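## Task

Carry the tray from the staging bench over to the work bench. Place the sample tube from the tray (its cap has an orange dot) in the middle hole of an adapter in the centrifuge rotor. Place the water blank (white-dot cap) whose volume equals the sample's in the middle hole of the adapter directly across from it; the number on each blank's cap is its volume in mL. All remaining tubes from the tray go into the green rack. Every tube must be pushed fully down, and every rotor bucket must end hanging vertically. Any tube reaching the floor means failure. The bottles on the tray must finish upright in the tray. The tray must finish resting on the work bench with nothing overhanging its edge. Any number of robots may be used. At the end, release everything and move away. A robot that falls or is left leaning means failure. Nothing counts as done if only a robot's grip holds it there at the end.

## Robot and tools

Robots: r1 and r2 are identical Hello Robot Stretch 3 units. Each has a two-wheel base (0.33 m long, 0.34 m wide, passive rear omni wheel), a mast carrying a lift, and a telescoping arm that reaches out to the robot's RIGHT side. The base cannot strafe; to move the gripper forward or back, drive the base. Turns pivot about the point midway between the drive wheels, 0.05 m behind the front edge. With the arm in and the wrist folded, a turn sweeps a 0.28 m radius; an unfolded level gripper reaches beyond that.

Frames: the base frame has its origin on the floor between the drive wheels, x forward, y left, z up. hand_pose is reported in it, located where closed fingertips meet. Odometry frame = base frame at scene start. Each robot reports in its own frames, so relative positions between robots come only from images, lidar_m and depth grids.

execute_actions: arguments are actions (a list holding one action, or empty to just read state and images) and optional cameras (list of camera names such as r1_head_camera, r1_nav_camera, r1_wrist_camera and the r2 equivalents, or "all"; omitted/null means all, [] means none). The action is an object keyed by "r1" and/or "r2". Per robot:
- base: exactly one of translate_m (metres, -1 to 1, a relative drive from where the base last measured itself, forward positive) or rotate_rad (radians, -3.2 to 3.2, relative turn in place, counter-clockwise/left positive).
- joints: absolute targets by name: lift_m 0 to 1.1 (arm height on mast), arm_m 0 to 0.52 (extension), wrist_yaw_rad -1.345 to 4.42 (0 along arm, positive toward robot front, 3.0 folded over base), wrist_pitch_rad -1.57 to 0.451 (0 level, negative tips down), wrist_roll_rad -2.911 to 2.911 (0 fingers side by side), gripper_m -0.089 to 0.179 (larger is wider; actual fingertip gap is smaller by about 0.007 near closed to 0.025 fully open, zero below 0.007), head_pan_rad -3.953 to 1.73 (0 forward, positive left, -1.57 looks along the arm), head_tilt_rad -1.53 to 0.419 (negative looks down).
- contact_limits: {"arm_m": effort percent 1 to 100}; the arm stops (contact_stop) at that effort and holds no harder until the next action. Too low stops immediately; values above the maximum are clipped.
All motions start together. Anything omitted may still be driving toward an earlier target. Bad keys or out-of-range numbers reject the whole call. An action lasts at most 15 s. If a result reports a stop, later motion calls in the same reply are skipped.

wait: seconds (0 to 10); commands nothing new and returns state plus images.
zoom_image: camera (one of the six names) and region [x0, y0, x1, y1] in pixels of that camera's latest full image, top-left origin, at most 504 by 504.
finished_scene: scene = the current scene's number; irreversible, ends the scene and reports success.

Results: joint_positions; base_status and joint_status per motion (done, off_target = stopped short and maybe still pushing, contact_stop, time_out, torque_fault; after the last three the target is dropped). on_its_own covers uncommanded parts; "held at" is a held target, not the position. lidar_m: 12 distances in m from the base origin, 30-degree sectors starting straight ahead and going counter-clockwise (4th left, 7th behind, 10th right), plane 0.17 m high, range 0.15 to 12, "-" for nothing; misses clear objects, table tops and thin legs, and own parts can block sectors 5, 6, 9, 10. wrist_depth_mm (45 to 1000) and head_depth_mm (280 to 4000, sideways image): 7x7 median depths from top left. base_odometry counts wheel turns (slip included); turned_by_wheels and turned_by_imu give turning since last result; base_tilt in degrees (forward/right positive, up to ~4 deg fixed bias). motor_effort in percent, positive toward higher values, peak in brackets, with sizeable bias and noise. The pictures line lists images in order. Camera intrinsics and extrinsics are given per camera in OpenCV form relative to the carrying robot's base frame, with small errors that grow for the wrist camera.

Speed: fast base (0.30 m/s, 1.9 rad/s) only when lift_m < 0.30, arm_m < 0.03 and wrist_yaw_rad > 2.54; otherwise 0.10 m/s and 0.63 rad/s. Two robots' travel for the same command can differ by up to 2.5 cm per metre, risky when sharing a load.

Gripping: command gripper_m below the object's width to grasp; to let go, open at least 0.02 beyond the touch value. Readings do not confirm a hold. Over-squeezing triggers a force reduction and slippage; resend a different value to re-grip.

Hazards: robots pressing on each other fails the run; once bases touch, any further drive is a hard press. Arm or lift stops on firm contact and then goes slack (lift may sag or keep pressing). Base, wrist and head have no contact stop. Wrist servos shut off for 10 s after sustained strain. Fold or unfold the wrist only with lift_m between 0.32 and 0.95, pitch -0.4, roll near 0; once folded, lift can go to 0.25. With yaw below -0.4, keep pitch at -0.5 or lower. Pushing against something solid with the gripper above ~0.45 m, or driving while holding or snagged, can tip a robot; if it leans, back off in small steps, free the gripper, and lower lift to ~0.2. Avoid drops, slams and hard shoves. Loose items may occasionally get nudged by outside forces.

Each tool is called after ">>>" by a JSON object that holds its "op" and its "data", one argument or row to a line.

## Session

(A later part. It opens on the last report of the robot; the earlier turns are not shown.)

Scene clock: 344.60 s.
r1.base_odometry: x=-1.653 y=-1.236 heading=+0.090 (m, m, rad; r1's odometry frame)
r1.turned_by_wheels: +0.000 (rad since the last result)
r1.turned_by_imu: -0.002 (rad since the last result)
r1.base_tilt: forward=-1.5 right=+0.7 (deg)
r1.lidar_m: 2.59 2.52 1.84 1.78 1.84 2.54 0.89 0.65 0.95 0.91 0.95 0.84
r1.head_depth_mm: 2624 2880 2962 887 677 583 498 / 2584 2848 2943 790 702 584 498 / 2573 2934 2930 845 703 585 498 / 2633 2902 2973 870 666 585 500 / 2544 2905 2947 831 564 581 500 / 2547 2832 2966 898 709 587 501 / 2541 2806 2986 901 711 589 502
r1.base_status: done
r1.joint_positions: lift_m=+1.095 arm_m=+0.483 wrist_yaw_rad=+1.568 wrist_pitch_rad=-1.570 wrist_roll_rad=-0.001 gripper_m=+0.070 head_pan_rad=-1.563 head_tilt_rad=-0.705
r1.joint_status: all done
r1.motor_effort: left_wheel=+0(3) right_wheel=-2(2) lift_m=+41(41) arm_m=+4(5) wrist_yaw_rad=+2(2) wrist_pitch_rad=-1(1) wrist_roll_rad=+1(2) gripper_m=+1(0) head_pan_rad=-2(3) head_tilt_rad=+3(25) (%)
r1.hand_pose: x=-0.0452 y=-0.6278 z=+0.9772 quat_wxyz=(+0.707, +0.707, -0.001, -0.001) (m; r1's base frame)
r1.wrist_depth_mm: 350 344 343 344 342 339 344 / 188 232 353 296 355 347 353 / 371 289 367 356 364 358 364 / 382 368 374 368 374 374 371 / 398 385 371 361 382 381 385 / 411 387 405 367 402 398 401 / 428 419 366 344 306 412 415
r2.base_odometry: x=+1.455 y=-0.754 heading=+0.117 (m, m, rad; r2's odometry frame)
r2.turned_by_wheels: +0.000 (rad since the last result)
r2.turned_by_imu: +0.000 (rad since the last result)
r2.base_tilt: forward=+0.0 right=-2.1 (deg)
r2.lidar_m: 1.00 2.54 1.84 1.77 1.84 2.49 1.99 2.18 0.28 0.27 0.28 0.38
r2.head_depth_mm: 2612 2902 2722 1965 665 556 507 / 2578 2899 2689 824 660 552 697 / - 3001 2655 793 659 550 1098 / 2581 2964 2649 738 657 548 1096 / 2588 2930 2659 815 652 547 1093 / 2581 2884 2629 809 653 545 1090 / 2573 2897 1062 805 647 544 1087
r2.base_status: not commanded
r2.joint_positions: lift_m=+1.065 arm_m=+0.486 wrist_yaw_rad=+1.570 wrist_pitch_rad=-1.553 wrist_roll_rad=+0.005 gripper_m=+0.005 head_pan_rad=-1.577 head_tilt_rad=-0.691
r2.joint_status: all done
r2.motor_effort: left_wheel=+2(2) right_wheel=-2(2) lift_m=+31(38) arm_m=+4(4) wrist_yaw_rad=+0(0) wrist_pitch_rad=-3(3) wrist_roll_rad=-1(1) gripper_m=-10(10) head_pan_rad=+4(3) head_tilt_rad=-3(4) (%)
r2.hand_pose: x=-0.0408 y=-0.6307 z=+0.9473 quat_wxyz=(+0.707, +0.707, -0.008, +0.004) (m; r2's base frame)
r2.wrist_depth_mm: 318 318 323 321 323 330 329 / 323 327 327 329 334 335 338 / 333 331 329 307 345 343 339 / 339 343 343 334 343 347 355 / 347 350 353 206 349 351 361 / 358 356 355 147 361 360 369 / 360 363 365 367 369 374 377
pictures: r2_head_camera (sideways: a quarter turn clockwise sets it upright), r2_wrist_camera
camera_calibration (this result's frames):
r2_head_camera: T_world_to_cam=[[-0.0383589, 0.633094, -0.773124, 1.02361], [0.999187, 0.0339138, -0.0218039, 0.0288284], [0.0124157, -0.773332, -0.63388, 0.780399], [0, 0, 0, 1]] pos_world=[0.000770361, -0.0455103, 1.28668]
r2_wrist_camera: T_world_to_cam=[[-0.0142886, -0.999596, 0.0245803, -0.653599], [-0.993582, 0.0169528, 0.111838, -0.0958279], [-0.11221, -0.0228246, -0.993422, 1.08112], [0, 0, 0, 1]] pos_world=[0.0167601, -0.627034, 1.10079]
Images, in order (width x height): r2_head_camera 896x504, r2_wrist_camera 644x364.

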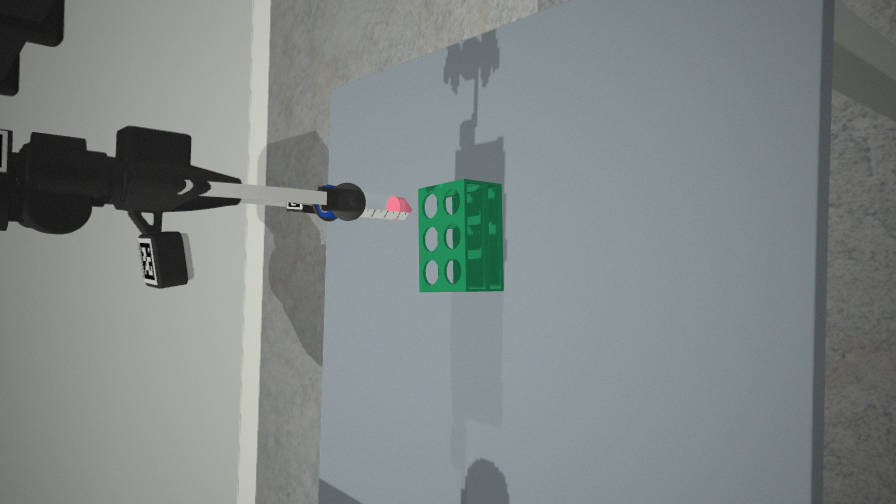

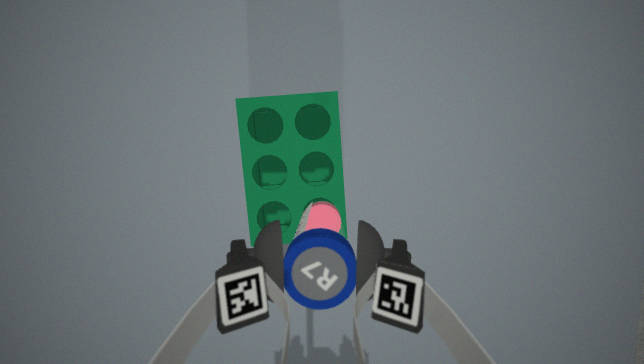

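>>> {"op": "execute_actions", "data": {
  "actions": [
    {"r1":{"base":{"translate_m":0.088},"joints":{"lift_m":1.03}},"r2":{"base":{"translate_m":-0.004},"joints":{"lift_m":1.04,"arm_m":0.484}}}
  ],
  "cameras": ["r2_wrist_camera","r2_head_camera","r1_wrist_camera"]
}}

>>> {"op": "execute_actions", "data": {
  "actions": [
    {"r2":{"joints":{"lift_m":0.992}}}
  ],
  "cameras": ["r2_wrist_camera","r2_head_camera"]
}}

Scene clock: 350.37 s.
r1.base_odometry: x=-1.566 y=-1.228 heading=+0.090 (m, m, rad; r1's odometry frame)
r1.turned_by_wheels: +0.000 (rad since the last result)
r1.turned_by_imu: -0.001 (rad since the last result)
r1.base_tilt: forward=-1.7 right=+0.6 (deg)
r1.lidar_m: 2.50 2.52 1.84 1.78 1.85 2.54 0.90 0.73 0.95 0.91 0.95 0.76
r1.head_depth_mm: 2545 2962 2904 804 701 583 498 / 2461 2934 2946 830 702 585 499 / 2504 2845 2869 876 563 586 499 / 2515 2843 2967 832 650 585 499 / 2557 2847 3005 897 709 587 501 / 2546 2870 2952 897 710 587 501 / 2526 2825 3019 898 710 589 501
r1.base_status: done
r1.joint_positions: lift_m=+1.030 arm_m=+0.483 wrist_yaw_rad=+1.568 wrist_pitch_rad=-1.570 wrist_roll_rad=-0.001 gripper_m=+0.070 head_pan_rad=-1.563 head_tilt_rad=-0.705
r1.joint_status: all done
r1.motor_effort: left_wheel=+0(4) right_wheel=-1(2) lift_m=+29(33) arm_m=+5(5) wrist_yaw_rad=+1(2) wrist_pitch_rad=+0(1) wrist_roll_rad=+1(1) gripper_m=+0(0) head_pan_rad=-3(2) head_tilt_rad=+3(3) (%)
r1.hand_pose: x=-0.0452 y=-0.6278 z=+0.9127 quat_wxyz=(+0.707, +0.707, -0.001, -0.001) (m; r1's base frame)
r1.wrist_depth_mm: 291 288 287 285 283 282 283 / 298 297 294 293 291 294 292 / 304 305 302 299 299 299 299 / 191 248 308 247 309 294 308 / 178 247 317 260 320 292 320 / 264 331 335 301 334 314 328 / 347 345 342 304 340 337 340
r2.base_odometry: x=+1.451 y=-0.755 heading=+0.117 (m, m, rad; r2's odometry frame)
r2.turned_by_wheels: +0.000 (rad since the last result)
r2.turned_by_imu: +0.000 (rad since the last result)
r2.base_tilt: forward=-0.1 right=-2.1 (deg)
r2.lidar_m: 1.00 2.54 1.84 1.77 1.83 2.49 2.00 2.18 0.28 0.27 0.28 0.38
r2.head_depth_mm: - 2887 2730 1979 663 556 506 / 2597 2892 2716 824 662 553 683 / - - 2683 793 658 551 1100 / 2562 2906 2638 740 655 548 1096 / 2586 2909 2645 809 653 547 1093 / 2604 2901 2655 808 651 545 1093 / 2600 2909 1060 807 650 544 1090
r2.base_status: done
r2.joint_positions: lift_m=+1.040 arm_m=+0.484 wrist_yaw_rad=+1.570 wrist_pitch_rad=-1.553 wrist_roll_rad=+0.005 gripper_m=+0.005 head_pan_rad=-1.577 head_tilt_rad=-0.691
r2.joint_status: all done
r2.motor_effort: left_wheel=+3(3) right_wheel=-2(7) lift_m=+30(30) arm_m=-4(5) wrist_yaw_rad=+0(0) wrist_pitch_rad=-3(3) wrist_roll_rad=-1(1) gripper_m=-10(10) head_pan_rad=+3(3) head_tilt_rad=-4(3) (%)
r2.hand_pose: x=-0.0408 y=-0.6296 z=+0.9223 quat_wxyz=(+0.707, +0.707, -0.008, +0.004) (m; r2's base frame)
r2.wrist_depth_mm: 299 300 300 300 304 303 305 / 305 306 305 305 310 312 310 / 305 311 307 304 314 315 321 / 315 316 315 289 321 323 326 / 323 324 325 206 328 331 330 / 328 325 330 147 333 337 336 / 334 330 339 338 340 346 349
pictures: r1_wrist_camera, r2_head_camera (sideways: a quarter turn clockwise sets it upright), r2_wrist_camera
camera_calibration (this result's frames):
r1_wrist_camera: T_world_to_cam=[[0.0402185, -0.999083, -0.014686, -0.615515], [-0.979077, -0.0423389, 0.199035, -0.227278], [-0.199474, 0.00637383, -0.979882, 1.05316], [0, 0, 0, 1]] pos_world=[0.01231, -0.631286, 1.06817]
r2_head_camera: T_world_to_cam=[[-0.0383591, 0.633094, -0.773124, 1.02361], [0.999187, 0.0339141, -0.0218039, 0.0288284], [0.0124159, -0.773332, -0.63388, 0.780399], [0, 0, 0, 1]] pos_world=[0.000770372, -0.0455103, 1.28668]
r2_wrist_camera: T_world_to_cam=[[-0.0142208, -0.999597, 0.0245815, -0.65188], [-0.993583, 0.0168855, 0.111838, -0.0930929], [-0.112208, -0.0228333, -0.993422, 1.05631], [0, 0, 0, 1]] pos_world=[0.0167599, -0.625926, 1.07579]
Images, in order (width x height): r1_wrist_camera 644x364, r2_head_camera 896x504, r2_wrist_camera 644x364.

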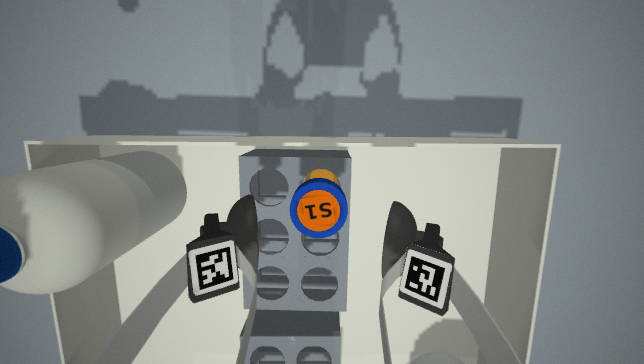

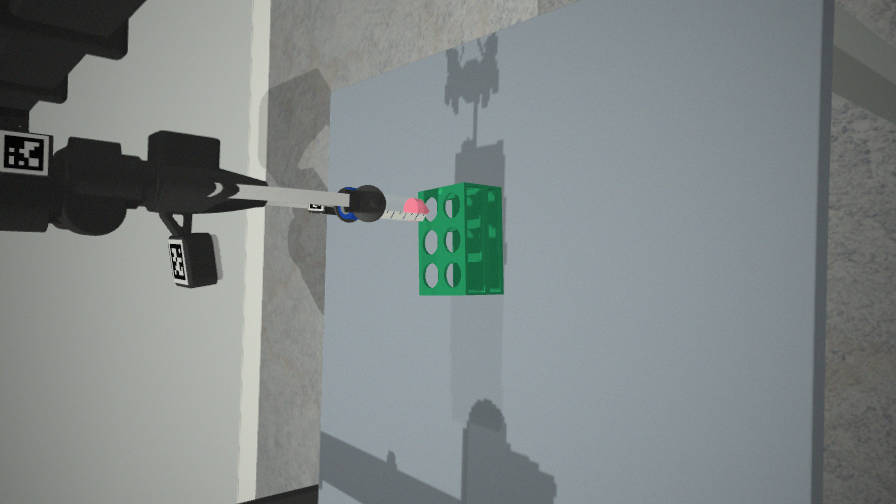

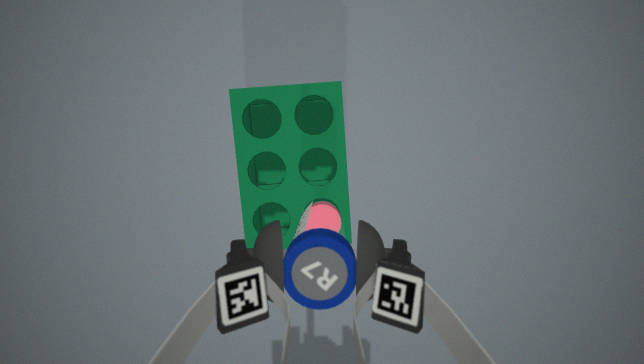

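Scene clock: 351.63 s.
r1.base_odometry: x=-1.566 y=-1.228 heading=+0.090 (m, m, rad; r1's odometry frame)
r1.turned_by_wheels: +0.000 (rad since the last result)
r1.turned_by_imu: +0.000 (rad since the last result)
r1.base_tilt: forward=-1.7 right=+0.6 (deg)
r1.lidar_m: 2.51 2.52 1.84 1.77 1.85 2.54 0.90 0.73 0.94 0.91 0.95 0.76
r1.head_depth_mm: 2529 2965 2936 805 700 583 498 / 2480 2914 2970 830 701 583 499 / 2509 2860 2888 874 562 585 498 / 2508 2852 2951 832 651 585 500 / 2561 2853 2987 895 708 587 500 / 2562 2828 2977 899 711 588 500 / 2557 2829 2993 898 711 588 502
r1.base_status: not commanded
r1.joint_positions: lift_m=+1.030 arm_m=+0.483 wrist_yaw_rad=+1.568 wrist_pitch_rad=-1.570 wrist_roll_rad=-0.001 gripper_m=+0.070 head_pan_rad=-1.563 head_tilt_rad=-0.705
r1.joint_status: not commanded
r1.motor_effort: left_wheel=+0(0) right_wheel=-2(1) lift_m=+29(29) arm_m=+5(5) wrist_yaw_rad=+2(2) wrist_pitch_rad=-1(0) wrist_roll_rad=+1(1) gripper_m=+1(1) head_pan_rad=-3(3) head_tilt_rad=+3(3) (%)
r1.hand_pose: x=-0.0452 y=-0.6278 z=+0.9127 quat_wxyz=(+0.707, +0.707, -0.001, -0.001) (m; r1's base frame)
r1.wrist_depth_mm: 289 289 289 287 285 284 281 / 298 299 296 294 293 294 289 / 305 303 299 301 301 296 302 / 192 247 309 249 308 292 310 / 178 247 315 258 317 292 320 / 262 330 337 298 335 315 327 / 346 343 343 304 337 338 340
r2.base_odometry: x=+1.451 y=-0.755 heading=+0.117 (m, m, rad; r2's odometry frame)
r2.turned_by_wheels: +0.000 (rad since the last result)
r2.turned_by_imu: +0.000 (rad since the last result)
r2.base_tilt: forward=+0.0 right=-1.7 (deg)
r2.lidar_m: 1.00 2.54 1.84 1.77 1.83 2.49 1.99 2.17 0.28 0.27 0.28 0.38
r2.head_depth_mm: 2534 - 2720 1985 664 554 506 / 2472 2889 2734 821 661 553 684 / 2459 - 1042 793 658 550 1096 / 2544 2896 2654 741 656 549 1092 / 2582 2886 2664 812 653 546 1097 / 2574 2887 2628 807 652 546 1086 / 2582 2887 1063 804 648 544 1088
r2.base_status: not commanded
r2.joint_positions: lift_m=+0.992 arm_m=+0.484 wrist_yaw_rad=+1.570 wrist_pitch_rad=-1.553 wrist_roll_rad=+0.005 gripper_m=+0.005 head_pan_rad=-1.577 head_tilt_rad=-0.691
r2.joint_status: all done
r2.motor_effort: left_wheel=+3(3) right_wheel=-2(2) lift_m=+31(30) arm_m=-4(4) wrist_yaw_rad=+0(0) wrist_pitch_rad=-3(3) wrist_roll_rad=-1(1) gripper_m=-10(9) head_pan_rad=+3(3) head_tilt_rad=-4(4) (%)
r2.hand_pose: x=-0.0408 y=-0.6296 z=+0.8743 quat_wxyz=(+0.707, +0.707, -0.008, +0.004) (m; r2's base frame)
r2.wrist_depth_mm: 253 254 254 256 257 260 260 / 256 259 258 258 266 265 266 / 262 262 258 209 267 268 270 / 266 268 264 213 274 274 275 / 272 274 274 213 279 280 281 / 280 280 279 147 281 287 288 / 285 282 289 289 294 293 293
pictures: r2_head_camera (sideways: a quarter turn clockwise sets it upright), r2_wrist_camera
camera_calibration (this result's frames):
r2_head_camera: T_world_to_cam=[[-0.0383591, 0.633094, -0.773124, 1.02361], [0.999187, 0.0339141, -0.0218039, 0.0288284], [0.0124159, -0.773332, -0.63388, 0.780399], [0, 0, 0, 1]] pos_world=[0.000770372, -0.0455103, 1.28668]
r2_wrist_camera: T_world_to_cam=[[-0.0142187, -0.999597, 0.0245815, -0.6507], [-0.993583, 0.0168834, 0.111838, -0.0877259], [-0.112208, -0.0228336, -0.993422, 1.00862], [0, 0, 0, 1]] pos_world=[0.0167599, -0.625926, 1.02779]
Images, in order (width x height): r2_head_camera 896x504, r2_wrist_camera 644x364.

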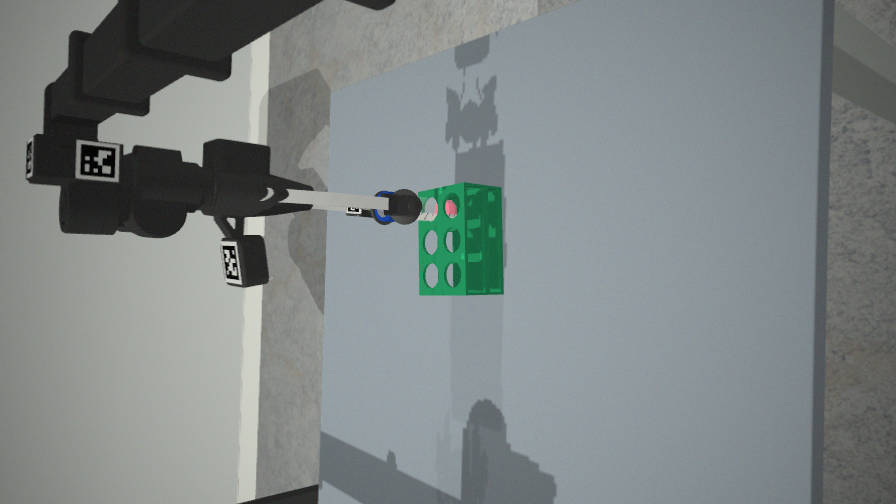

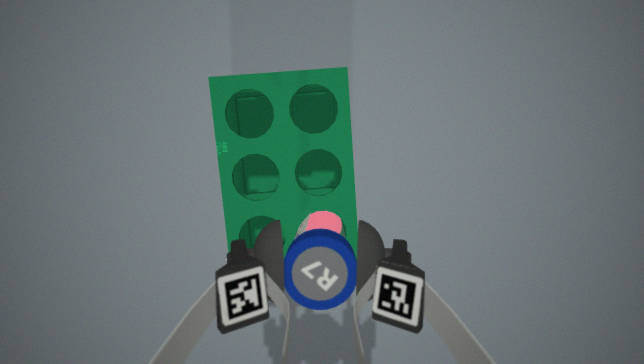

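>>> {"op": "execute_actions", "data": {
  "actions": [
    {"r1":{"joints":{"lift_m":0.985}},"r2":{"joints":{"lift_m":0.985}}}
  ],
  "cameras": []
}}

>>> {"op": "execute_actions", "data": {
  "actions": [
    {"r1":{"joints":{"gripper_m":0.005}},"r2":{"joints":{"gripper_m":0.07}}}
  ],
  "cameras": ["r2_wrist_camera","r1_wrist_camera"]
}}

>>> {"op": "execute_actions", "data": {
  "actions": [
    {"r1":{"joints":{"lift_m":1.098}},"r2":{"joints":{"lift_m":1.095}}}
  ],
  "cameras": ["r2_wrist_camera","r1_wrist_camera"]
}}

>>> {"op": "execute_actions", "data": {
  "actions": [
    {"r1":{"base":{"translate_m":-0.7}},"r2":{"base":{"translate_m":0.4}}}
  ],
  "cameras": []
}}

>>> {"op": "execute_actions", "data": {
  "actions": [
    {"r1":{"base":{"translate_m":-0.65},"joints":{"arm_m":0.435,"head_tilt_rad":-0.85}},"r2":{"base":{"translate_m":0.43}}}
  ],
  "cameras": ["r2_wrist_camera","r1_wrist_camera","r1_head_camera"]
}}

>>> {"op": "execute_actions", "data": {
  "actions": [
    {"r1":{"joints":{"lift_m":1.0}},"r2":{"joints":{"lift_m":1.03}}}
  ],
  "cameras": ["r2_wrist_camera","r1_wrist_camera","r1_head_camera"]
}}

Scene clock: 366.30 s.
r1.base_odometry: x=-1.566 y=-1.228 heading=+0.090 (m, m, rad; r1's odometry frame)
r1.turned_by_wheels: +0.000 (rad since the last result)
r1.turned_by_imu: +0.000 (rad since the last result)
r1.base_tilt: forward=-1.6 right=+0.7 (deg)
r1.lidar_m: 2.51 2.51 1.84 1.78 1.85 2.54 0.90 0.73 0.94 0.91 0.95 0.76
r1.head_depth_mm: 2609 2791 - 796 700 584 498 / 2566 - 2851 832 703 585 498 / 2526 2930 2826 877 562 584 500 / 2525 2927 2796 832 650 585 500 / 2564 2832 2842 897 710 587 500 / 2539 2835 2994 900 711 588 501 / 2549 2837 2995 898 713 588 501
r1.base_status: not commanded
r1.joint_positions: lift_m=+0.985 arm_m=+0.483 wrist_yaw_rad=+1.568 wrist_pitch_rad=-1.570 wrist_roll_rad=-0.001 gripper_m=+0.070 head_pan_rad=-1.563 head_tilt_rad=-0.705
r1.joint_status: all done
r1.motor_effort: left_wheel=+0(0) right_wheel=-1(2) lift_m=+29(29) arm_m=+4(5) wrist_yaw_rad=+2(1) wrist_pitch_rad=+0(0) wrist_roll_rad=+1(1) gripper_m=+0(1) head_pan_rad=-3(2) head_tilt_rad=+2(3) (%)
r1.hand_pose: x=-0.0452 y=-0.6278 z=+0.8677 quat_wxyz=(+0.707, +0.707, -0.001, -0.001) (m; r1's base frame)
r1.wrist_depth_mm: 247 246 245 243 242 240 242 / 254 254 254 253 250 249 247 / 260 259 257 258 255 255 255 / 191 248 262 204 264 260 213 / 169 247 273 147 270 269 226 / 179 288 248 220 285 278 277 / 264 293 292 243 290 271 289
r2.base_odometry: x=+1.451 y=-0.755 heading=+0.117 (m, m, rad; r2's odometry frame)
r2.turned_by_wheels: +0.000 (rad since the last result)
r2.turned_by_imu: +0.000 (rad since the last result)
r2.base_tilt: forward=+0.0 right=-1.9 (deg)
r2.lidar_m: 1.00 2.54 1.84 1.77 1.83 2.49 1.99 2.17 0.28 0.27 0.28 0.38
r2.head_depth_mm: 2529 - 2620 1958 664 555 507 / 2486 2971 2694 825 661 553 685 / 2486 - 1039 792 658 551 1096 / 2560 2926 2650 738 656 548 1098 / 2569 2900 2618 812 654 546 1093 / 2566 2910 2620 807 649 547 1091 / 2605 2915 1062 804 649 544 1090
r2.base_status: not commanded
r2.joint_positions: lift_m=+0.985 arm_m=+0.484 wrist_yaw_rad=+1.570 wrist_pitch_rad=-1.553 wrist_roll_rad=+0.005 gripper_m=+0.005 head_pan_rad=-1.577 head_tilt_rad=-0.691
r2.joint_status: all done
r2.motor_effort: left_wheel=+3(3) right_wheel=-2(2) lift_m=+30(32) arm_m=-4(4) wrist_yaw_rad=+0(1) wrist_pitch_rad=-3(3) wrist_roll_rad=-1(1) gripper_m=-10(9) head_pan_rad=+3(3) head_tilt_rad=-2(4) (%)
r2.hand_pose: x=-0.0408 y=-0.6296 z=+0.8673 quat_wxyz=(+0.707, +0.707, -0.008, +0.004) (m; r2's base frame)
r2.wrist_depth_mm: 247 249 249 250 250 254 254 / 248 251 252 228 256 255 258 / 253 257 251 204 263 265 262 / 257 259 258 207 264 266 266 / 266 265 268 207 273 271 274 / 272 273 271 147 278 277 281 / 278 279 281 282 282 282 285
pictures: none
No camera images: the call's "cameras" was empty. Leave "cameras" out to get every camera's image.

Scene clock: 367.43 s.
r1.base_odometry: x=-1.566 y=-1.228 heading=+0.090 (m, m, rad; r1's odometry frame)
r1.turned_by_wheels: +0.000 (rad since the last result)
r1.turned_by_imu: +0.000 (rad since the last result)
r1.base_tilt: forward=-1.7 right=+0.6 (deg)
r1.lidar_m: 2.51 2.52 1.85 1.78 1.85 2.54 0.91 0.73 0.95 0.91 0.95 0.76
r1.head_depth_mm: 2593 2822 - 794 701 583 498 / 2589 - 2880 832 702 584 498 / 2543 2924 2813 877 562 585 498 / 2559 2931 2817 832 648 585 499 / 2536 2859 2803 896 709 584 500 / 2578 2837 2989 898 711 587 502 / 2538 2820 2998 900 711 588 502
r1.base_status: not commanded
r1.joint_positions: lift_m=+0.985 arm_m=+0.483 wrist_yaw_rad=+1.568 wrist_pitch_rad=-1.570 wrist_roll_rad=-0.001 gripper_m=+0.006 head_pan_rad=-1.563 head_tilt_rad=-0.705
r1.joint_status: all done
r1.motor_effort: left_wheel=+0(0) right_wheel=-1(1) lift_m=+29(29) arm_m=+5(5) wrist_yaw_rad=+2(2) wrist_pitch_rad=+0(0) wrist_roll_rad=+2(1) gripper_m=-11(85) head_pan_rad=-3(3) head_tilt_rad=+3(3) (%)
r1.hand_pose: x=-0.0452 y=-0.6278 z=+0.8677 quat_wxyz=(+0.707, +0.707, -0.001, -0.001) (m; r1's base frame)
r1.wrist_depth_mm: 248 246 245 244 243 241 242 / 255 254 252 251 250 249 248 / 259 258 257 257 257 253 253 / 190 246 261 204 263 259 213 / 169 247 272 143 269 270 226 / 180 285 281 218 281 276 278 / 263 298 261 248 291 285 289
r2.base_odometry: x=+1.451 y=-0.755 heading=+0.117 (m, m, rad; r2's odometry frame)
r2.turned_by_wheels: +0.000 (rad since the last result)
r2.turned_by_imu: +0.000 (rad since the last result)
r2.base_tilt: forward=+0.0 right=-2.0 (deg)
r2.lidar_m: 1.00 2.53 1.84 1.77 1.83 2.49 1.99 2.17 0.28 0.27 0.28 0.38
r2.head_depth_mm: 2531 - 2609 1978 663 555 506 / 2488 2960 2695 825 660 552 683 / 2474 - 1041 791 657 551 1096 / 2585 2904 2660 741 656 549 1094 / 2575 2899 2648 812 654 547 1095 / 2567 2898 2651 808 652 546 1091 / 2579 2917 1064 806 650 544 1091
r2.base_status: not commanded
r2.joint_positions: lift_m=+0.985 arm_m=+0.484 wrist_yaw_rad=+1.570 wrist_pitch_rad=-1.553 wrist_roll_rad=+0.005 gripper_m=+0.070 head_pan_rad=-1.577 head_tilt_rad=-0.691
r2.joint_status: all done
r2.motor_effort: left_wheel=+3(3) right_wheel=-2(2) lift_m=+31(30) arm_m=-4(4) wrist_yaw_rad=-1(1) wrist_pitch_rad=-3(3) wrist_roll_rad=-1(1) gripper_m=+0(79) head_pan_rad=+3(3) head_tilt_rad=-3(3) (%)
r2.hand_pose: x=-0.0408 y=-0.6296 z=+0.8673 quat_wxyz=(+0.707, +0.707, -0.008, +0.004) (m; r2's base frame)
r2.wrist_depth_mm: 244 248 248 250 250 250 253 / 251 252 249 226 257 257 259 / 256 256 253 203 262 263 263 / 260 259 257 205 265 269 269 / 267 265 266 206 271 272 273 / 270 273 275 149 - 279 281 / 275 279 279 279 282 287 285
pictures: r1_wrist_camera, r2_wrist_camera
camera_calibration (this result's frames):
r1_wrist_camera: T_world_to_cam=[[0.0402187, -0.999083, -0.014686, -0.616176], [-0.979078, -0.042339, 0.199034, -0.218321], [-0.199474, 0.0063738, -0.979882, 1.00906], [0, 0, 0, 1]] pos_world=[0.01231, -0.631286, 1.02317]
r2_wrist_camera: T_world_to_cam=[[-0.0142192, -0.999597, 0.0245815, -0.650528], [-0.993583, 0.0168839, 0.111838, -0.086943], [-0.112208, -0.0228336, -0.993422, 1.00167], [0, 0, 0, 1]] pos_world=[0.0167599, -0.625926, 1.02079]
Images, in order (width x height): r1_wrist_camera 644x364, r2_wrist_camera 644x364.

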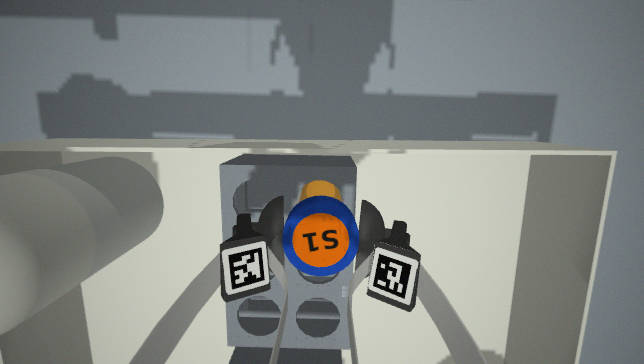

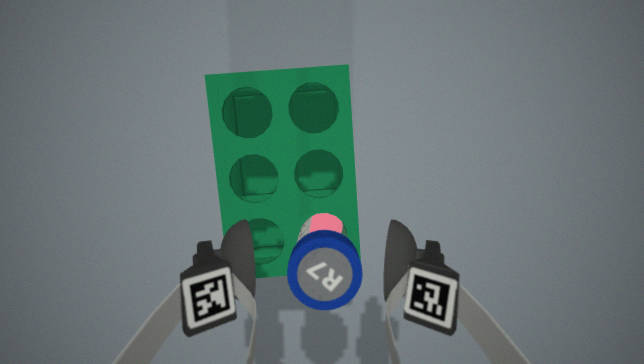

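Scene clock: 369.30 s.
r1.base_odometry: x=-1.566 y=-1.228 heading=+0.090 (m, m, rad; r1's odometry frame)
r1.turned_by_wheels: +0.000 (rad since the last result)
r1.turned_by_imu: +0.000 (rad since the last result)
r1.base_tilt: forward=-1.6 right=+0.6 (deg)
r1.lidar_m: 2.50 2.52 1.84 1.77 1.85 2.53 0.90 0.73 0.95 0.91 0.95 0.76
r1.head_depth_mm: 2634 2928 2937 806 702 583 497 / 2565 2872 2937 830 702 584 498 / 2567 2963 2954 875 562 585 500 / 2628 2912 2958 832 650 585 500 / 2558 2887 2986 895 708 587 501 / 2550 2843 2956 897 709 587 501 / 2550 2846 2978 899 710 590 502
r1.base_status: not commanded
r1.joint_positions: lift_m=+1.098 arm_m=+0.483 wrist_yaw_rad=+1.568 wrist_pitch_rad=-1.570 wrist_roll_rad=-0.001 gripper_m=+0.006 head_pan_rad=-1.563 head_tilt_rad=-0.705
r1.joint_status: all done
r1.motor_effort: left_wheel=+0(1) right_wheel=-2(1) lift_m=+41(42) arm_m=+4(5) wrist_yaw_rad=+2(2) wrist_pitch_rad=+0(1) wrist_roll_rad=+1(1) gripper_m=-11(11) head_pan_rad=-3(3) head_tilt_rad=+3(1) (%)
r1.hand_pose: x=-0.0452 y=-0.6278 z=+0.9802 quat_wxyz=(+0.707, +0.707, -0.001, -0.001) (m; r1's base frame)
r1.wrist_depth_mm: 356 350 349 349 347 347 345 / 366 363 361 359 358 356 354 / 374 372 371 367 370 362 363 / 387 250 377 351 375 379 378 / 394 267 396 143 391 386 391 / 417 401 407 356 405 400 404 / 431 420 420 380 390 415 423
r2.base_odometry: x=+1.451 y=-0.755 heading=+0.117 (m, m, rad; r2's odometry frame)
r2.turned_by_wheels: +0.000 (rad since the last result)
r2.turned_by_imu: +0.000 (rad since the last result)
r2.base_tilt: forward=+0.0 right=-2.1 (deg)
r2.lidar_m: 1.00 2.54 1.85 1.77 1.83 2.49 1.99 2.17 0.28 0.27 0.28 0.38
r2.head_depth_mm: 2547 2914 2740 1965 663 555 507 / 2574 2891 2707 825 661 553 683 / - 2937 1040 793 657 550 1100 / 2587 2969 2702 740 655 547 1096 / 2563 2914 2670 809 654 547 1093 / 2573 2905 2627 810 651 545 1089 / 2569 2922 1060 807 649 543 1090
r2.base_status: not commanded
r2.joint_positions: lift_m=+1.095 arm_m=+0.484 wrist_yaw_rad=+1.570 wrist_pitch_rad=-1.553 wrist_roll_rad=+0.005 gripper_m=+0.070 head_pan_rad=-1.577 head_tilt_rad=-0.691
r2.joint_status: all done
r2.motor_effort: left_wheel=+3(3) right_wheel=-2(3) lift_m=+45(46) arm_m=-4(4) wrist_yaw_rad=-1(1) wrist_pitch_rad=-3(3) wrist_roll_rad=-2(1) gripper_m=+0(1) head_pan_rad=+3(3) head_tilt_rad=-3(3) (%)
r2.hand_pose: x=-0.0408 y=-0.6296 z=+0.9768 quat_wxyz=(+0.707, +0.707, -0.008, +0.004) (m; r2's base frame)
r2.wrist_depth_mm: 345 348 351 350 358 358 360 / 354 357 357 357 363 366 371 / 363 363 359 362 373 370 382 / 367 368 372 369 375 378 381 / 374 378 376 375 381 385 388 / 384 383 388 388 - 393 399 / 392 392 399 397 398 402 403
pictures: r1_wrist_camera, r2_wrist_camera
camera_calibration (this result's frames):
r1_wrist_camera: T_world_to_cam=[[0.0402183, -0.999083, -0.0146859, -0.614525], [-0.979078, -0.0423386, 0.199032, -0.240709], [-0.199472, 0.00637387, -0.979883, 1.1193], [0, 0, 0, 1]] pos_world=[0.0123102, -0.631287, 1.13566]
r2_wrist_camera: T_world_to_cam=[[-0.014218, -0.999597, 0.0245816, -0.65322], [-0.993583, 0.0168827, 0.111838, -0.0991949], [-0.112208, -0.0228337, -0.993422, 1.11049], [0, 0, 0, 1]] pos_world=[0.0167599, -0.625926, 1.13034]
Images, in order (width x height): r1_wrist_camera 644x364, r2_wrist_camera 644x364.

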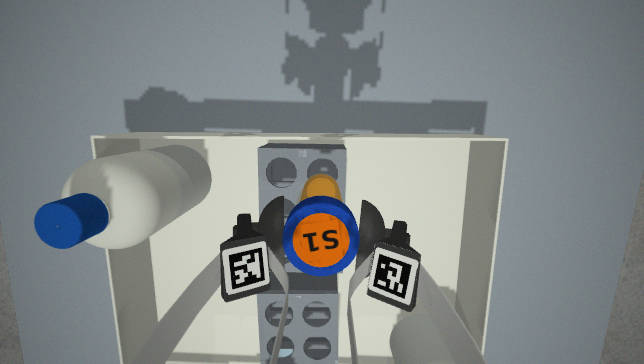

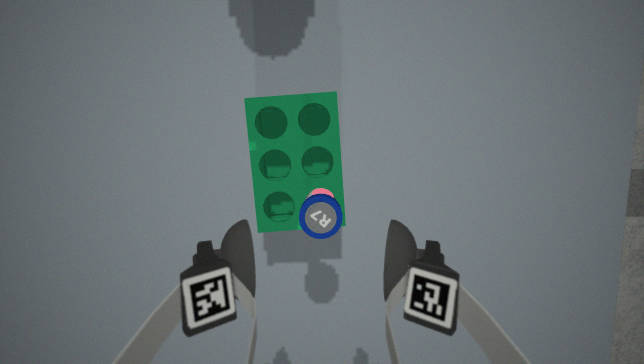

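Scene clock: 377.37 s.
r1.base_odometry: x=-2.263 y=-1.291 heading=+0.090 (m, m, rad; r1's odometry frame)
r1.turned_by_wheels: +0.000 (rad since the last result)
r1.turned_by_imu: +0.000 (rad since the last result)
r1.base_tilt: forward=-1.6 right=+0.7 (deg)
r1.lidar_m: 1.44 2.51 1.85 1.78 1.85 2.15 0.88 0.32 0.28 0.26 0.95 1.30
r1.head_depth_mm: 2518 802 867 874 836 796 697 / 2591 2919 2959 2168 987 837 763 / 2590 2945 2968 2168 1635 1216 1093 / 2621 2875 2944 897 707 586 500 / 2560 2882 2960 895 708 586 501 / 2533 2830 2966 893 710 588 501 / 2527 2788 3000 898 710 588 502
r1.base_status: done
r1.joint_positions: lift_m=+1.098 arm_m=+0.483 wrist_yaw_rad=+1.568 wrist_pitch_rad=-1.569 wrist_roll_rad=-0.001 gripper_m=+0.006 head_pan_rad=-1.563 head_tilt_rad=-0.705
r1.joint_status: not commanded
r1.motor_effort: left_wheel=+0(3) right_wheel=-1(6) lift_m=+41(41) arm_m=+4(5) wrist_yaw_rad=+2(2) wrist_pitch_rad=-1(1) wrist_roll_rad=+1(1) gripper_m=-11(11) head_pan_rad=-2(3) head_tilt_rad=+4(2) (%)
r1.hand_pose: x=-0.0451 y=-0.6278 z=+0.9802 quat_wxyz=(+0.707, +0.707, -0.001, +0.000) (m; r1's base frame)
r1.wrist_depth_mm: 358 355 350 349 345 344 344 / 366 365 360 361 358 356 356 / 376 376 372 372 368 368 367 / - 675 771 380 756 - 376 / - 631 616 143 622 - - / - 590 543 557 625 - - / - 442 451 455 463 - -
r2.base_odometry: x=+1.848 y=-0.708 heading=+0.117 (m, m, rad; r2's odometry frame)
r2.turned_by_wheels: +0.000 (rad since the last result)
r2.turned_by_imu: -0.002 (rad since the last result)
r2.base_tilt: forward=-0.2 right=-2.1 (deg)
r2.lidar_m: 1.25 2.54 1.85 1.78 1.83 2.49 2.39 0.38 0.27 0.26 0.27 0.37
r2.head_depth_mm: 2571 2889 2722 828 664 554 507 / 2573 2900 2704 824 661 552 504 / - 2930 1044 821 658 551 503 / 2570 2945 2680 816 656 548 503 / 2596 2899 2629 781 650 548 502 / 2583 2895 907 763 616 545 1090 / 2593 2904 2620 744 615 545 1086
r2.base_status: done
r2.joint_positions: lift_m=+1.095 arm_m=+0.484 wrist_yaw_rad=+1.570 wrist_pitch_rad=-1.553 wrist_roll_rad=+0.005 gripper_m=+0.070 head_pan_rad=-1.577 head_tilt_rad=-0.691
r2.joint_status: not commanded
r2.motor_effort: left_wheel=+3(9) right_wheel=-2(4) lift_m=+45(46) arm_m=-4(4) wrist_yaw_rad=+0(1) wrist_pitch_rad=-3(3) wrist_roll_rad=-1(1) gripper_m=+1(1) head_pan_rad=+3(3) head_tilt_rad=-3(3) (%)
r2.hand_pose: x=-0.0408 y=-0.6296 z=+0.9768 quat_wxyz=(+0.707, +0.707, -0.008, +0.004) (m; r2's base frame)
r2.wrist_depth_mm: 346 327 333 309 325 358 360 / 354 355 358 366 367 366 369 / 360 363 365 364 372 370 374 / 371 369 373 375 378 380 390 / 371 376 377 380 382 387 391 / 382 378 392 389 - 390 402 / 387 397 398 398 401 408 408
pictures: none
No camera images: the call's "cameras" was empty. Leave "cameras" out to get every camera's image.

Scene clock: 384.93 s.
r1.base_odometry: x=-2.910 y=-1.349 heading=+0.090 (m, m, rad; r1's odometry frame)
r1.turned_by_wheels: +0.000 (rad since the last result)
r1.turned_by_imu: +0.000 (rad since the last result)
r1.base_tilt: forward=-1.6 right=+0.7 (deg)
r1.lidar_m: 2.09 2.53 1.85 1.78 1.85 1.47 1.42 0.32 0.23 0.22 0.23 0.32
r1.head_depth_mm: 2659 2897 2298 1845 1502 727 679 / 2552 2858 2314 752 574 527 647 / - 797 831 762 573 523 651 / 700 792 864 743 661 524 650 / 681 789 882 781 632 524 643 / 689 788 863 781 641 524 636 / 688 785 853 781 649 522 627
r1.base_status: done
r1.joint_positions: lift_m=+1.098 arm_m=+0.435 wrist_yaw_rad=+1.568 wrist_pitch_rad=-1.569 wrist_roll_rad=-0.001 gripper_m=+0.006 head_pan_rad=-1.563 head_tilt_rad=-0.839
r1.joint_status: all done
r1.motor_effort: left_wheel=+1(3) right_wheel=-1(5) lift_m=+42(41) arm_m=-4(5) wrist_yaw_rad=+2(1) wrist_pitch_rad=-1(1) wrist_roll_rad=+1(1) gripper_m=-11(11) head_pan_rad=-3(3) head_tilt_rad=-7(23) (%)
r1.hand_pose: x=-0.0450 y=-0.5805 z=+0.9802 quat_wxyz=(+0.707, +0.707, -0.001, +0.000) (m; r1's base frame)
r1.wrist_depth_mm: 312 363 363 348 342 343 299 / 322 363 372 374 382 351 307 / 333 373 391 380 391 326 304 / - 339 418 371 429 332 305 / - 352 352 143 345 344 301 / - - - 360 355 354 299 / - - - - - - 270
r2.base_odometry: x=+2.275 y=-0.657 heading=+0.118 (m, m, rad; r2's odometry frame)
r2.turned_by_wheels: +0.000 (rad since the last result)
r2.turned_by_imu: -0.002 (rad since the last result)
r2.base_tilt: forward=-0.1 right=-1.9 (deg)
r2.lidar_m: 1.22 2.52 1.86 1.78 1.84 2.49 1.06 0.37 0.27 0.26 0.27 0.36
r2.head_depth_mm: 2559 2902 967 755 627 554 506 / 2553 2884 2720 758 624 551 506 / - 2944 1042 700 585 551 503 / 2557 2957 2668 787 639 548 501 / 2558 2931 2647 813 654 547 501 / 2564 2881 2629 808 651 544 499 / 2568 2886 2614 806 649 544 497
r2.base_status: done
r2.joint_positions: lift_m=+1.095 arm_m=+0.484 wrist_yaw_rad=+1.570 wrist_pitch_rad=-1.553 wrist_roll_rad=+0.005 gripper_m=+0.070 head_pan_rad=-1.577 head_tilt_rad=-0.691
r2.joint_status: not commanded
r2.motor_effort: left_wheel=+3(9) right_wheel=-2(3) lift_m=+45(46) arm_m=-4(4) wrist_yaw_rad=-1(0) wrist_pitch_rad=-3(3) wrist_roll_rad=-1(1) gripper_m=+1(1) head_pan_rad=+4(3) head_tilt_rad=-3(3) (%)
r2.hand_pose: x=-0.0408 y=-0.6296 z=+0.9768 quat_wxyz=(+0.707, +0.707, -0.008, +0.004) (m; r2's base frame)
r2.wrist_depth_mm: 348 350 351 355 353 357 362 / 354 353 356 361 361 366 370 / 361 363 365 369 370 371 372 / 370 326 372 369 372 375 380 / 230 246 374 320 382 385 382 / 238 363 321 348 - 392 395 / 390 362 390 357 399 400 405
pictures: r1_head_camera (sideways: a quarter turn clockwise sets it upright), r1_wrist_camera, r2_wrist_camera
camera_calibration (this result's frames):
r1_head_camera: T_world_to_cam=[[0.0387668, 0.707267, -0.705883, 0.939597], [0.998734, -0.0500871, 0.00466476, -0.0134574], [-0.0320564, -0.70517, -0.708313, 0.881388], [0, 0, 0, 1]] pos_world=[0.00526931, -0.043691, 1.28761]
r1_wrist_camera: T_world_to_cam=[[0.0402689, -0.999081, -0.0146545, -0.567319], [-0.97922, -0.0423774, 0.198326, -0.237859], [-0.198764, 0.00636362, -0.980027, 1.11918], [0, 0, 0, 1]] pos_world=[0.0123831, -0.584, 1.13569]
r2_wrist_camera: T_world_to_cam=[[-0.0142183, -0.999597, 0.0245815, -0.65322], [-0.993583, 0.016883, 0.111838, -0.0991947], [-0.112208, -0.0228337, -0.993422, 1.11049], [0, 0, 0, 1]] pos_world=[0.0167599, -0.625926, 1.13034]
Images, in order (width x height): r1_head_camera 896x504, r1_wrist_camera 644x364, r2_wrist_camera 644x364.

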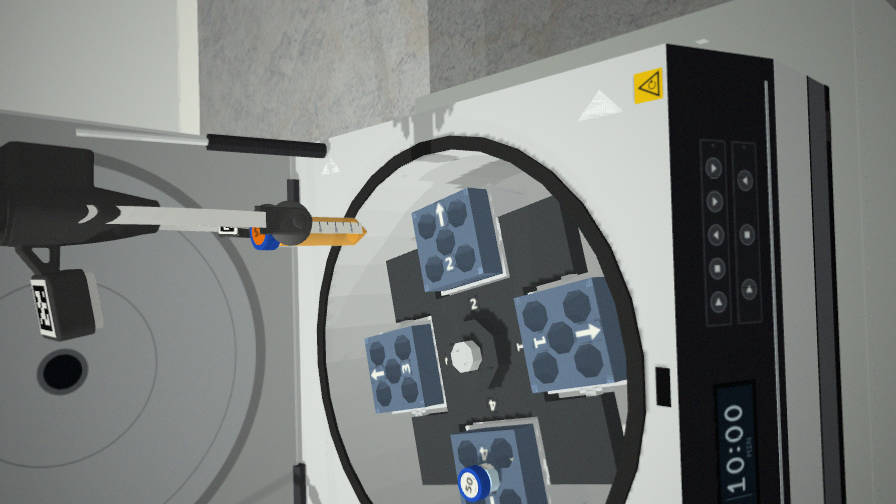

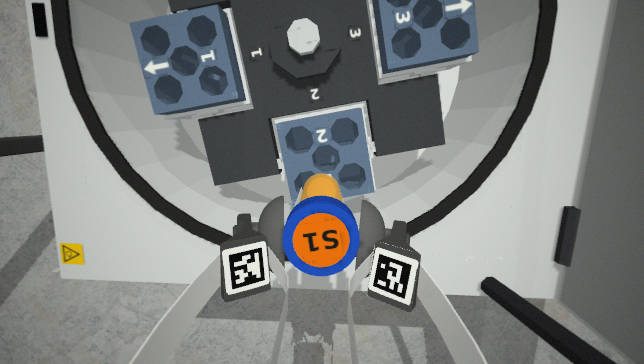

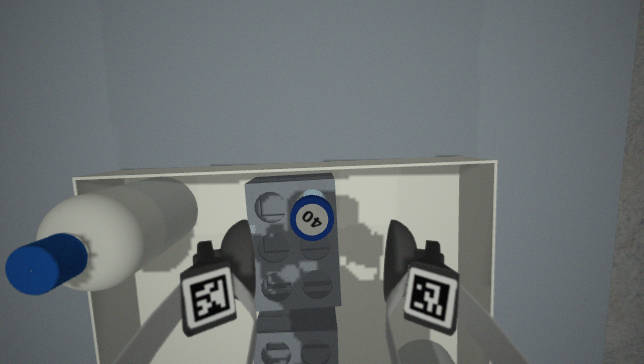

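Scene clock: 386.67 s.
r1.base_odometry: x=-2.910 y=-1.349 heading=+0.090 (m, m, rad; r1's odometry frame)
r1.turned_by_wheels: +0.000 (rad since the last result)
r1.turned_by_imu: +0.000 (rad since the last result)
r1.base_tilt: forward=-1.7 right=+0.6 (deg)
r1.lidar_m: 2.09 2.52 1.86 1.79 1.85 1.47 1.42 0.32 0.23 0.23 0.23 0.32
r1.head_depth_mm: - 2816 2329 1855 1502 726 677 / 719 2830 2302 751 573 526 649 / 709 797 830 760 573 523 650 / - 810 863 737 660 524 648 / 694 775 881 779 630 523 641 / 690 788 862 779 642 524 635 / 687 786 855 780 651 521 629
r1.base_status: not commanded
r1.joint_positions: lift_m=+1.000 arm_m=+0.435 wrist_yaw_rad=+1.568 wrist_pitch_rad=-1.569 wrist_roll_rad=-0.001 gripper_m=+0.006 head_pan_rad=-1.563 head_tilt_rad=-0.839
r1.joint_status: all done
r1.motor_effort: left_wheel=+0(0) right_wheel=-1(1) lift_m=+29(35) arm_m=-4(4) wrist_yaw_rad=+2(1) wrist_pitch_rad=-1(1) wrist_roll_rad=+1(1) gripper_m=-9(11) head_pan_rad=-2(2) head_tilt_rad=-6(7) (%)
r1.hand_pose: x=-0.0450 y=-0.5805 z=+0.8826 quat_wxyz=(+0.707, +0.707, -0.001, +0.000) (m; r1's base frame)
r1.wrist_depth_mm: 269 254 274 258 271 266 236 / 278 263 284 283 281 326 226 / 273 306 293 287 288 291 227 / 246 317 301 273 370 272 233 / 249 269 343 142 296 242 240 / 257 255 254 254 252 251 249 / - 263 265 261 259 258 256
r2.base_odometry: x=+2.275 y=-0.657 heading=+0.118 (m, m, rad; r2's odometry frame)
r2.turned_by_wheels: +0.000 (rad since the last result)
r2.turned_by_imu: +0.000 (rad since the last result)
r2.base_tilt: forward=-0.1 right=-2.0 (deg)
r2.lidar_m: 1.22 2.52 1.86 1.78 1.84 2.50 1.06 0.37 0.27 0.26 0.27 0.36
r2.head_depth_mm: - 2932 965 754 627 554 507 / 2633 2913 2695 761 624 553 505 / - - 2726 700 584 550 503 / 2562 2854 2646 785 638 549 502 / 2556 2899 2654 813 653 547 501 / 2571 2910 2625 807 653 545 499 / 2567 2918 2627 804 649 543 498
r2.base_status: not commanded
r2.joint_positions: lift_m=+1.030 arm_m=+0.484 wrist_yaw_rad=+1.570 wrist_pitch_rad=-1.553 wrist_roll_rad=+0.005 gripper_m=+0.070 head_pan_rad=-1.577 head_tilt_rad=-0.691
r2.joint_status: all done
r2.motor_effort: left_wheel=+3(3) right_wheel=-3(2) lift_m=+30(35) arm_m=-4(4) wrist_yaw_rad=-1(0) wrist_pitch_rad=-3(3) wrist_roll_rad=-1(1) gripper_m=+1(1) head_pan_rad=+3(3) head_tilt_rad=-5(4) (%)
r2.hand_pose: x=-0.0408 y=-0.6296 z=+0.9123 quat_wxyz=(+0.707, +0.707, -0.008, +0.004) (m; r2's base frame)
r2.wrist_depth_mm: 289 288 291 290 296 295 295 / 291 293 296 297 299 303 299 / 297 303 300 305 308 302 309 / 302 296 307 286 312 283 317 / 188 246 307 225 314 306 321 / 180 315 290 260 - 312 330 / 267 324 322 291 328 300 333
pictures: r1_head_camera (sideways: a quarter turn clockwise sets it upright), r1_wrist_camera, r2_wrist_camera
camera_calibration (this result's frames):
r1_head_camera: T_world_to_cam=[[0.038767, 0.707267, -0.705883, 0.939596], [0.998734, -0.0500874, 0.00466475, -0.0134574], [-0.0320566, -0.70517, -0.708313, 0.881388], [0, 0, 0, 1]] pos_world=[0.00526929, -0.043691, 1.28761]
r1_wrist_camera: T_world_to_cam=[[0.0402693, -0.999081, -0.0146545, -0.568746], [-0.97922, -0.0423778, 0.198326, -0.218519], [-0.198764, 0.00636354, -0.980027, 1.02361], [0, 0, 0, 1]] pos_world=[0.0123831, -0.583998, 1.03817]
r2_wrist_camera: T_world_to_cam=[[-0.0142146, -0.999597, 0.0245816, -0.651633], [-0.993583, 0.0168794, 0.111838, -0.091979], [-0.112208, -0.0228341, -0.993422, 1.04638], [0, 0, 0, 1]] pos_world=[0.0167599, -0.625925, 1.0658]
Images, in order (width x height): r1_head_camera 896x504, r1_wrist_camera 644x364, r2_wrist_camera 644x364.

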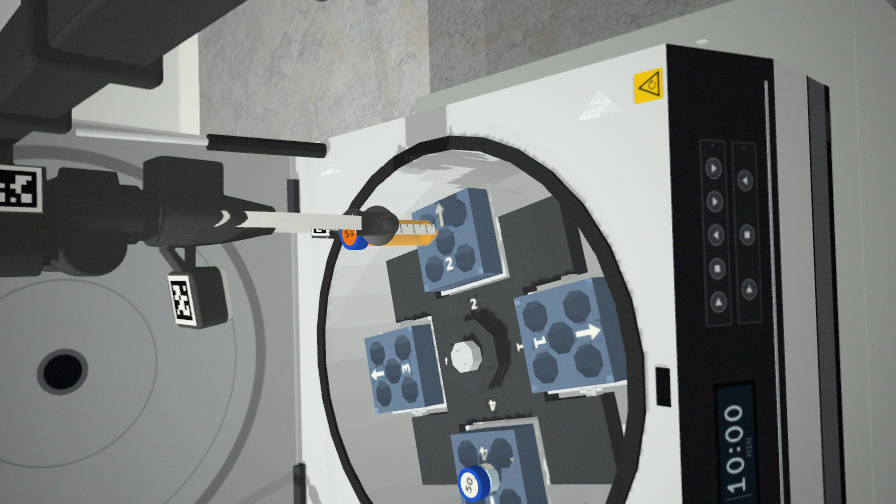

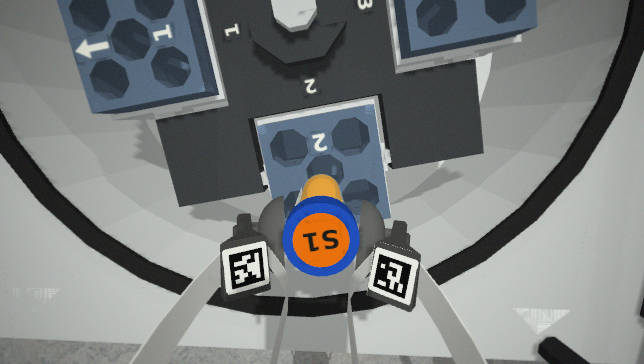

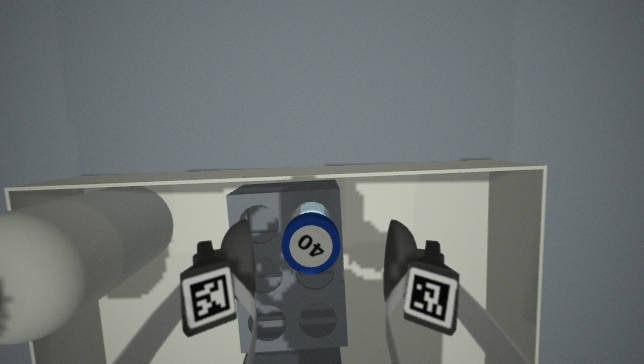

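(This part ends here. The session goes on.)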